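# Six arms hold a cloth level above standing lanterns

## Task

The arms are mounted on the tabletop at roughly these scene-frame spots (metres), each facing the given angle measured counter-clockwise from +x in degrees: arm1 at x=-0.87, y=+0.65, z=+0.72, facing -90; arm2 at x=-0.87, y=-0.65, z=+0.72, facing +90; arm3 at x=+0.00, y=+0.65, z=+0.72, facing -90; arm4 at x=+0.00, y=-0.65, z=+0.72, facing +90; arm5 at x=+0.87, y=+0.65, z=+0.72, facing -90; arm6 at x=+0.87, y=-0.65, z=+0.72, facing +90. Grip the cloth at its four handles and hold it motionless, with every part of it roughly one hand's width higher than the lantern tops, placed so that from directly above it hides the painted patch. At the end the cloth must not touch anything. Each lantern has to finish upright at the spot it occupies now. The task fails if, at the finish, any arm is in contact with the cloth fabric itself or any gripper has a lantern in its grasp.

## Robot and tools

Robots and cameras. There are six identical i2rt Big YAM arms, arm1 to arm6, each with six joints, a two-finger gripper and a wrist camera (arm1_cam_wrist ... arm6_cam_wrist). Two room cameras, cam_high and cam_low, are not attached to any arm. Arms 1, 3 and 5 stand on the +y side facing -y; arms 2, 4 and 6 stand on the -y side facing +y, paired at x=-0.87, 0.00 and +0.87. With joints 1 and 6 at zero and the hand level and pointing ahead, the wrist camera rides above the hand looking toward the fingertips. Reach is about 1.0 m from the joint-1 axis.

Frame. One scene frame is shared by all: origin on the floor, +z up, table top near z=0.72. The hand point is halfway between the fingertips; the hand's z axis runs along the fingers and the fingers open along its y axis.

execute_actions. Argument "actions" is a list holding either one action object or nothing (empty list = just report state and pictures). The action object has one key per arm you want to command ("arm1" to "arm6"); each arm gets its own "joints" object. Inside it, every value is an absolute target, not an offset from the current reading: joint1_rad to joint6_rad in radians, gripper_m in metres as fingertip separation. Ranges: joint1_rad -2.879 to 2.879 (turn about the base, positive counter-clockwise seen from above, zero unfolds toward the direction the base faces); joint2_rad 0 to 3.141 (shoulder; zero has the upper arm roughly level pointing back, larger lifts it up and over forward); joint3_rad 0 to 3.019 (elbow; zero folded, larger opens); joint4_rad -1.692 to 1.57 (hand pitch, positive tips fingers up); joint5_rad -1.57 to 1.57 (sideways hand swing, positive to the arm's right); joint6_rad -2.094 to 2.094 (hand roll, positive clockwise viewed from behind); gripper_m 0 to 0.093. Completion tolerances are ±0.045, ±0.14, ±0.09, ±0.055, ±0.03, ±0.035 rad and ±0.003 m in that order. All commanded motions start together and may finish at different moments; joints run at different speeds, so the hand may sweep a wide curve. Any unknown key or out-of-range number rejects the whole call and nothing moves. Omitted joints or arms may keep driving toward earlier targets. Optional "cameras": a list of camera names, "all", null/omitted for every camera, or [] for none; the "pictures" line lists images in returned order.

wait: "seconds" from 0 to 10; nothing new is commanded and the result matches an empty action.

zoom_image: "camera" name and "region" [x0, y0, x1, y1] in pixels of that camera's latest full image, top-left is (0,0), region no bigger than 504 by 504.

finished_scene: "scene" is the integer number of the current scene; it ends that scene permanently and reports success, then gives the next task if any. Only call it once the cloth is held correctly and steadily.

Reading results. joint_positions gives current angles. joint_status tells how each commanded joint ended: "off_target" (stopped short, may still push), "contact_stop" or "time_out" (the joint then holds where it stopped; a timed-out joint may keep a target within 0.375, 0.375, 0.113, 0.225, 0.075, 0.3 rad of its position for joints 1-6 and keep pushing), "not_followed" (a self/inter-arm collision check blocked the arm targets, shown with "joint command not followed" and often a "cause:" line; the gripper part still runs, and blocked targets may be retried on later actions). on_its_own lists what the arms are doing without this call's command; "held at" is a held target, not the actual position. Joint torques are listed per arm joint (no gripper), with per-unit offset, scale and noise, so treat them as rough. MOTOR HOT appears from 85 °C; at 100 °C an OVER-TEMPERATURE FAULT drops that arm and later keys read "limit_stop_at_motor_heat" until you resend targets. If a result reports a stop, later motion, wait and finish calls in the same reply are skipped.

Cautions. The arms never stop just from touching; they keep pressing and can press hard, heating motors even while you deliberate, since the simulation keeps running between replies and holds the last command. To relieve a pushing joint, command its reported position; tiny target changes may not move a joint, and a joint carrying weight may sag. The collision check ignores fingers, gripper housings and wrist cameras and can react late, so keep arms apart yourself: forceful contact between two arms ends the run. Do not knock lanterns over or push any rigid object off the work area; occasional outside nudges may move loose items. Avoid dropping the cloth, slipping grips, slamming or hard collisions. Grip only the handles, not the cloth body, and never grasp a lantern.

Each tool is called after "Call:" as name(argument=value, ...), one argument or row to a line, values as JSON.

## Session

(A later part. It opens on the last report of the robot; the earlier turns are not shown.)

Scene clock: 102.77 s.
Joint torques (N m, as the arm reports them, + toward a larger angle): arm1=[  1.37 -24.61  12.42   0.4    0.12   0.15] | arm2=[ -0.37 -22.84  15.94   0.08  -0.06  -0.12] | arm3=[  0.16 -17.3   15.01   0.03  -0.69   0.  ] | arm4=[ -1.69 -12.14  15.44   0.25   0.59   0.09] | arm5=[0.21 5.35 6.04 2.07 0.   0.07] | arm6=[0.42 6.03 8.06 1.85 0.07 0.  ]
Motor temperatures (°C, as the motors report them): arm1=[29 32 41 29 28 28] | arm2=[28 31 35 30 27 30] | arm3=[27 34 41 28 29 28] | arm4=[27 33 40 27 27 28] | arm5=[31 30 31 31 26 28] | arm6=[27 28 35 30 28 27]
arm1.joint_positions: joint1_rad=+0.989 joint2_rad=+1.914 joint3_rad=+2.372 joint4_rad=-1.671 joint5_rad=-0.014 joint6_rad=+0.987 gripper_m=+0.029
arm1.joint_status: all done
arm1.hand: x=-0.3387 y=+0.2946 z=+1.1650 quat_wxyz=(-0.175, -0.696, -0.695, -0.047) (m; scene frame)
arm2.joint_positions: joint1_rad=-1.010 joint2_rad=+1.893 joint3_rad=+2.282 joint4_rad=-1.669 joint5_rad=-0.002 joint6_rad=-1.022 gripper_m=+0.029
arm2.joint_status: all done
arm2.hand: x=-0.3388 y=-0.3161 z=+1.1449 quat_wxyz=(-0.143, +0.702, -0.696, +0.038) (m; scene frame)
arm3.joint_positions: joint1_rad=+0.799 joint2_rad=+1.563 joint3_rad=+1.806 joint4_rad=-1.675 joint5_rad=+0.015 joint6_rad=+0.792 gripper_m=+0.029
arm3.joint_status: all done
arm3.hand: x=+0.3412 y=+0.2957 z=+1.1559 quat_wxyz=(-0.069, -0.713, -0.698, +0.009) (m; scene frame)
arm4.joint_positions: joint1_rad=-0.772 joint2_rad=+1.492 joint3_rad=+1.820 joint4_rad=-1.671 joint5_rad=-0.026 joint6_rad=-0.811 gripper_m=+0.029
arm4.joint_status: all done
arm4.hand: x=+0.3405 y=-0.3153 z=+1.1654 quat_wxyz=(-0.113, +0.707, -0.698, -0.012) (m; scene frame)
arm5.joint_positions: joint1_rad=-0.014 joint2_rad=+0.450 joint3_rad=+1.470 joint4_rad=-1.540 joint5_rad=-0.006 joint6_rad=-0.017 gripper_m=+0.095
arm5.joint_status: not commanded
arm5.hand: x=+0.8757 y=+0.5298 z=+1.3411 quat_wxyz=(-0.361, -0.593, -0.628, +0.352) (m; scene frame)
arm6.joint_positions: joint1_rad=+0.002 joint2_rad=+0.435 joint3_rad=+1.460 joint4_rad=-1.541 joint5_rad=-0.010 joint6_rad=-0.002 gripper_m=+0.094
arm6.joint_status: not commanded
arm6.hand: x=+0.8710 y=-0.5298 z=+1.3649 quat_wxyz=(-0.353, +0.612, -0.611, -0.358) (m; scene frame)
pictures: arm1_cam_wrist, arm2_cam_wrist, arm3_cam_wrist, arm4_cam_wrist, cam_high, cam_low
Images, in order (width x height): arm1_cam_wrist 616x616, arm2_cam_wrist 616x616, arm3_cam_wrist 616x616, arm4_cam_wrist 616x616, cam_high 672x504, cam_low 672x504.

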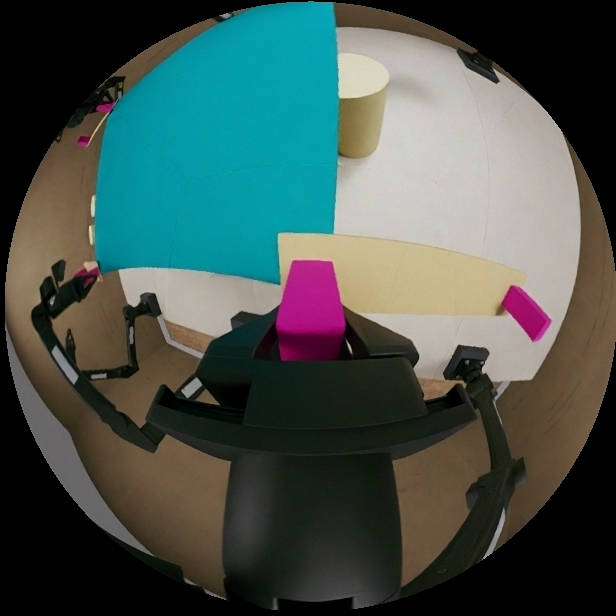

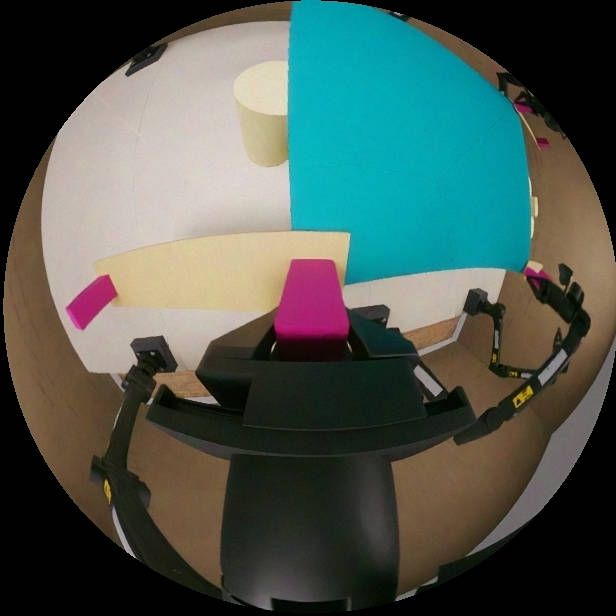

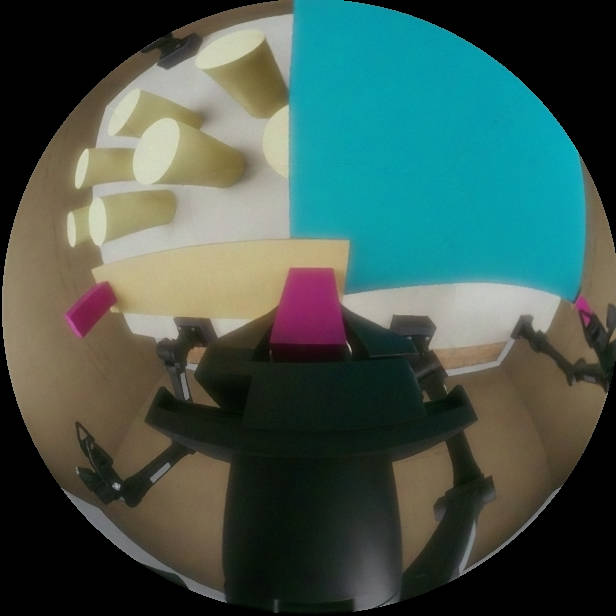

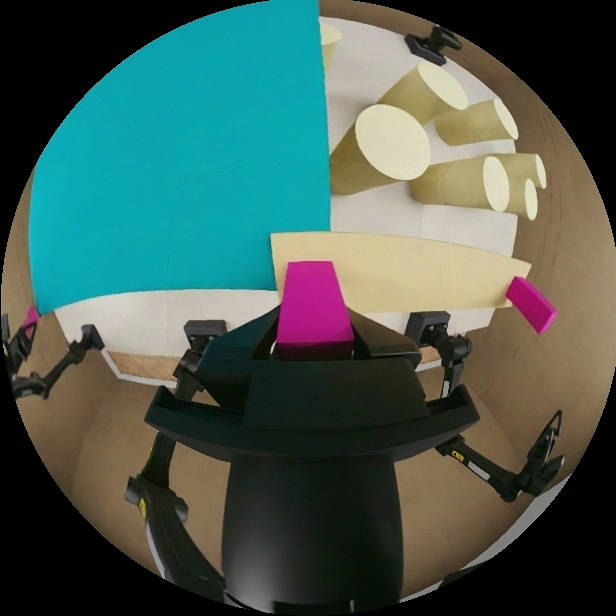

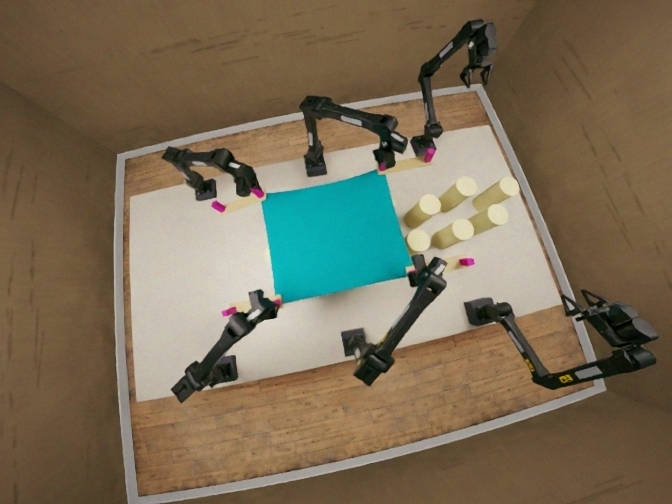

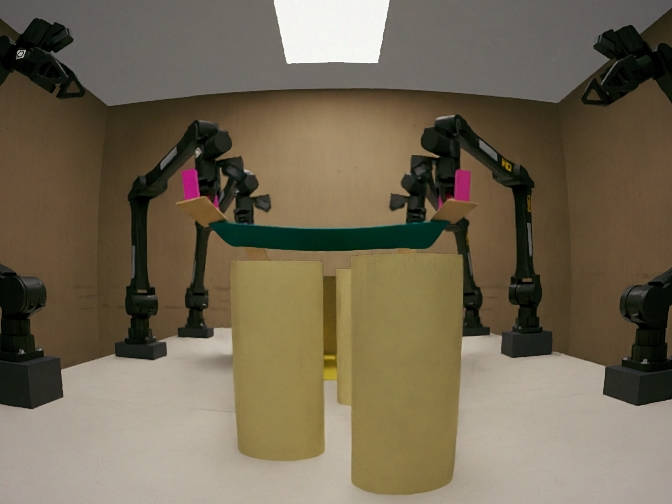

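Call:
execute_actions(
  actions=[],
  cameras=["cam_low","cam_high"],
)

Call:
zoom_image(
  camera="cam_low",
  region=[190, 200, 470, 300],
)

Scene clock: 107.40 s.
Joint torques (N m, as the arm reports them, + toward a larger angle): arm1=[  1.5  -24.16  12.36   0.48   0.13   0.14] | arm2=[ -0.54 -22.93  15.89   0.09  -0.06  -0.11] | arm3=[  0.67 -16.96  15.06   0.12  -0.71  -0.01] | arm4=[ -1.85 -12.96  15.48   0.15   0.6    0.08] | arm5=[0.24 5.29 6.03 2.07 0.   0.07] | arm6=[0.4  6.18 8.06 1.8  0.07 0.  ]
Motor temperatures (°C, as the motors report them): arm1=[29 33 41 29 28 28] | arm2=[28 31 36 30 27 30] | arm3=[27 34 42 28 30 28] | arm4=[27 33 42 27 27 28] | arm5=[31 30 31 31 26 28] | arm6=[27 28 35 30 28 27]
arm1.joint_positions: joint1_rad=+0.989 joint2_rad=+1.914 joint3_rad=+2.372 joint4_rad=-1.671 joint5_rad=-0.014 joint6_rad=+0.987 gripper_m=+0.029
arm1.joint_status: all done
arm1.hand: x=-0.3387 y=+0.2946 z=+1.1650 quat_wxyz=(-0.175, -0.696, -0.695, -0.047) (m; scene frame)
arm2.joint_positions: joint1_rad=-1.010 joint2_rad=+1.893 joint3_rad=+2.282 joint4_rad=-1.669 joint5_rad=-0.002 joint6_rad=-1.023 gripper_m=+0.029
arm2.joint_status: all done
arm2.hand: x=-0.3388 y=-0.3161 z=+1.1449 quat_wxyz=(-0.143, +0.702, -0.696, +0.038) (m; scene frame)
arm3.joint_positions: joint1_rad=+0.799 joint2_rad=+1.563 joint3_rad=+1.806 joint4_rad=-1.675 joint5_rad=+0.015 joint6_rad=+0.792 gripper_m=+0.029
arm3.joint_status: all done
arm3.hand: x=+0.3412 y=+0.2957 z=+1.1559 quat_wxyz=(-0.069, -0.713, -0.698, +0.009) (m; scene frame)
arm4.joint_positions: joint1_rad=-0.772 joint2_rad=+1.492 joint3_rad=+1.820 joint4_rad=-1.671 joint5_rad=-0.026 joint6_rad=-0.811 gripper_m=+0.029
arm4.joint_status: all done
arm4.hand: x=+0.3405 y=-0.3153 z=+1.1654 quat_wxyz=(-0.113, +0.707, -0.698, -0.012) (m; scene frame)
arm5.joint_positions: joint1_rad=-0.014 joint2_rad=+0.450 joint3_rad=+1.470 joint4_rad=-1.540 joint5_rad=-0.006 joint6_rad=-0.017 gripper_m=+0.095
arm5.joint_status: not commanded
arm5.hand: x=+0.8757 y=+0.5298 z=+1.3411 quat_wxyz=(-0.361, -0.593, -0.628, +0.352) (m; scene frame)
arm6.joint_positions: joint1_rad=+0.002 joint2_rad=+0.435 joint3_rad=+1.460 joint4_rad=-1.541 joint5_rad=-0.010 joint6_rad=-0.002 gripper_m=+0.094
arm6.joint_status: not commanded
arm6.hand: x=+0.8710 y=-0.5298 z=+1.3649 quat_wxyz=(-0.353, +0.612, -0.611, -0.358) (m; scene frame)
pictures: cam_high, cam_low
Images, in order (width x height): cam_high 672x504, cam_low 672x504.

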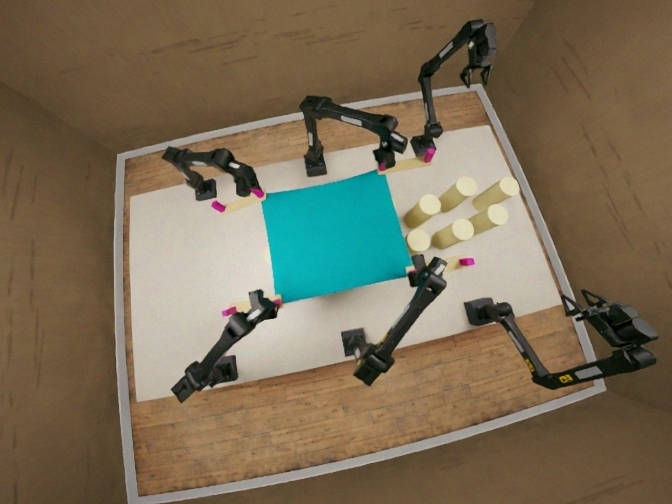

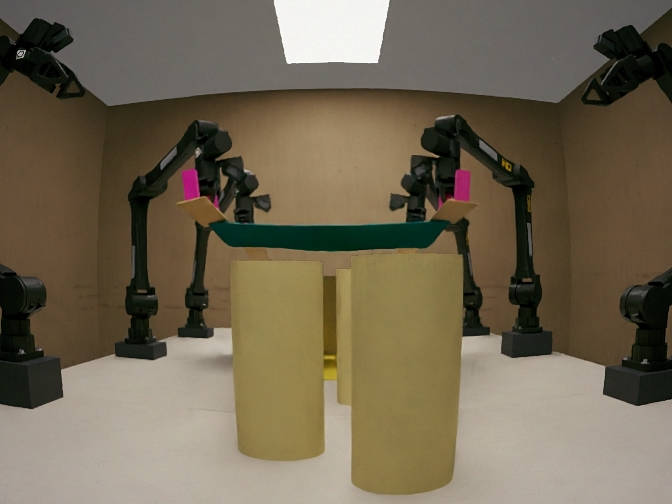

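Region (190, 200, 470, 300) of cam_low's 672x504 image, scaled by 1.800, with more detail than that image has; it fills the top 180 rows of this view, and the rest is white.

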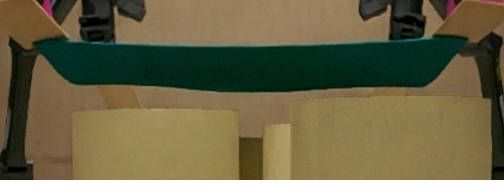

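Call:
execute_actions(
  actions=[
    {"arm1":{"joints":{"joint2_rad":1.85}},"arm2":{"joints":{"joint2_rad":1.832}},"arm3":{"joints":{"joint3_rad":1.875}},"arm4":{"joints":{"joint3_rad":1.892}}},
  ],
  cameras=["cam_low","cam_high"],
)

Scene clock: 113.67 s.
Joint torques (N m, as the arm reports them, + toward a larger angle): arm1=[  1.52 -25.74  12.47   0.47   0.1    0.13] | arm2=[ -0.46 -23.86  15.96   0.1   -0.06  -0.12] | arm3=[  0.36 -17.32  15.06   0.06  -0.71  -0.02] | arm4=[ -1.85 -12.57  15.79   0.17   0.6    0.08] | arm5=[0.12 5.37 6.03 2.05 0.   0.07] | arm6=[ 0.47  6.19  8.06  1.83  0.07 -0.01]
Motor temperatures (°C, as the motors report them): arm1=[29 33 42 29 28 28] | arm2=[28 32 36 30 27 30] | arm3=[27 34 43 28 30 28] | arm4=[27 32 43 27 27 28] | arm5=[31 30 32 31 26 28] | arm6=[27 28 35 30 28 27]
arm1.joint_positions: joint1_rad=+0.989 joint2_rad=+1.902 joint3_rad=+2.372 joint4_rad=-1.671 joint5_rad=-0.014 joint6_rad=+0.987 gripper_m=+0.029
arm1.joint_status: all done
arm1.hand: x=-0.3417 y=+0.2966 z=+1.1728 quat_wxyz=(-0.181, -0.695, -0.694, -0.048) (m; scene frame)
arm2.joint_positions: joint1_rad=-1.010 joint2_rad=+1.883 joint3_rad=+2.282 joint4_rad=-1.669 joint5_rad=-0.002 joint6_rad=-1.023 gripper_m=+0.029
arm2.joint_status: all done
arm2.hand: x=-0.3409 y=-0.3173 z=+1.1506 quat_wxyz=(-0.148, +0.702, -0.696, +0.039) (m; scene frame)
arm3.joint_positions: joint1_rad=+0.799 joint2_rad=+1.563 joint3_rad=+1.824 joint4_rad=-1.675 joint5_rad=+0.015 joint6_rad=+0.793 gripper_m=+0.029
arm3.joint_status: all done
arm3.hand: x=+0.3431 y=+0.2938 z=+1.1630 quat_wxyz=(-0.078, -0.713, -0.697, +0.009) (m; scene frame)
arm4.joint_positions: joint1_rad=-0.772 joint2_rad=+1.492 joint3_rad=+1.830 joint4_rad=-1.671 joint5_rad=-0.026 joint6_rad=-0.812 gripper_m=+0.029
arm4.joint_status: all done
arm4.hand: x=+0.3413 y=-0.3145 z=+1.1694 quat_wxyz=(-0.118, +0.707, -0.697, -0.012) (m; scene frame)
arm5.joint_positions: joint1_rad=-0.014 joint2_rad=+0.450 joint3_rad=+1.470 joint4_rad=-1.540 joint5_rad=-0.006 joint6_rad=-0.017 gripper_m=+0.095
arm5.joint_status: not commanded
arm5.hand: x=+0.8757 y=+0.5298 z=+1.3411 quat_wxyz=(-0.361, -0.593, -0.628, +0.352) (m; scene frame)
arm6.joint_positions: joint1_rad=+0.002 joint2_rad=+0.435 joint3_rad=+1.460 joint4_rad=-1.541 joint5_rad=-0.010 joint6_rad=-0.002 gripper_m=+0.094
arm6.joint_status: not commanded
arm6.hand: x=+0.8710 y=-0.5298 z=+1.3649 quat_wxyz=(-0.353, +0.612, -0.611, -0.358) (m; scene frame)
pictures: cam_high, cam_low
Images, in order (width x height): cam_high 672x504, cam_low 672x504.

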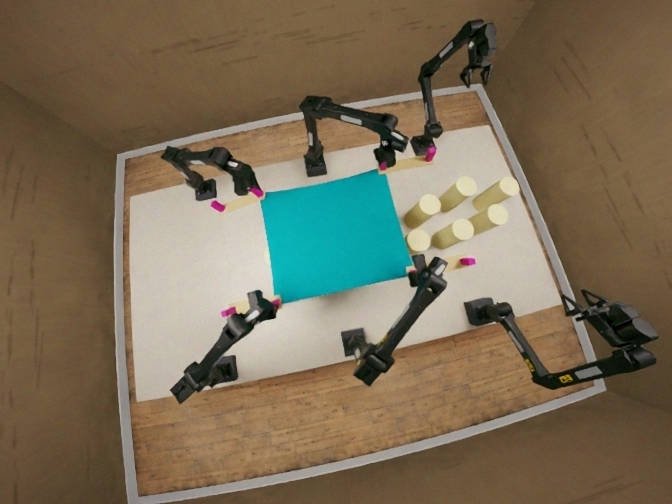

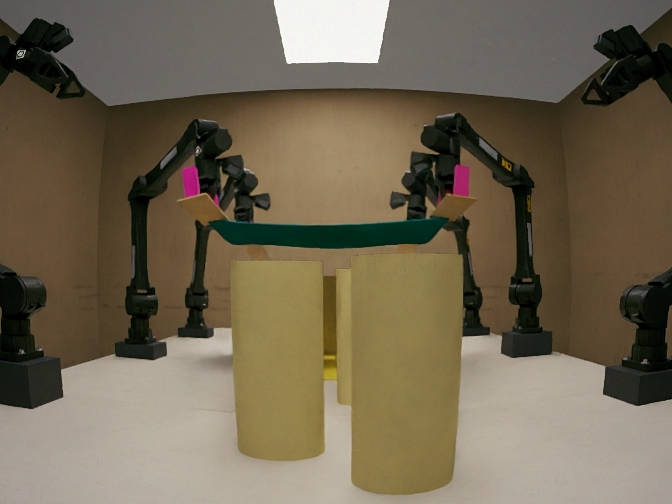

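The cloth now hangs the way it did when scene 1 passed, so I'm ending scene 2.

Call:
finished_scene(
  scene=2,
)

The scene is finished: the task was done.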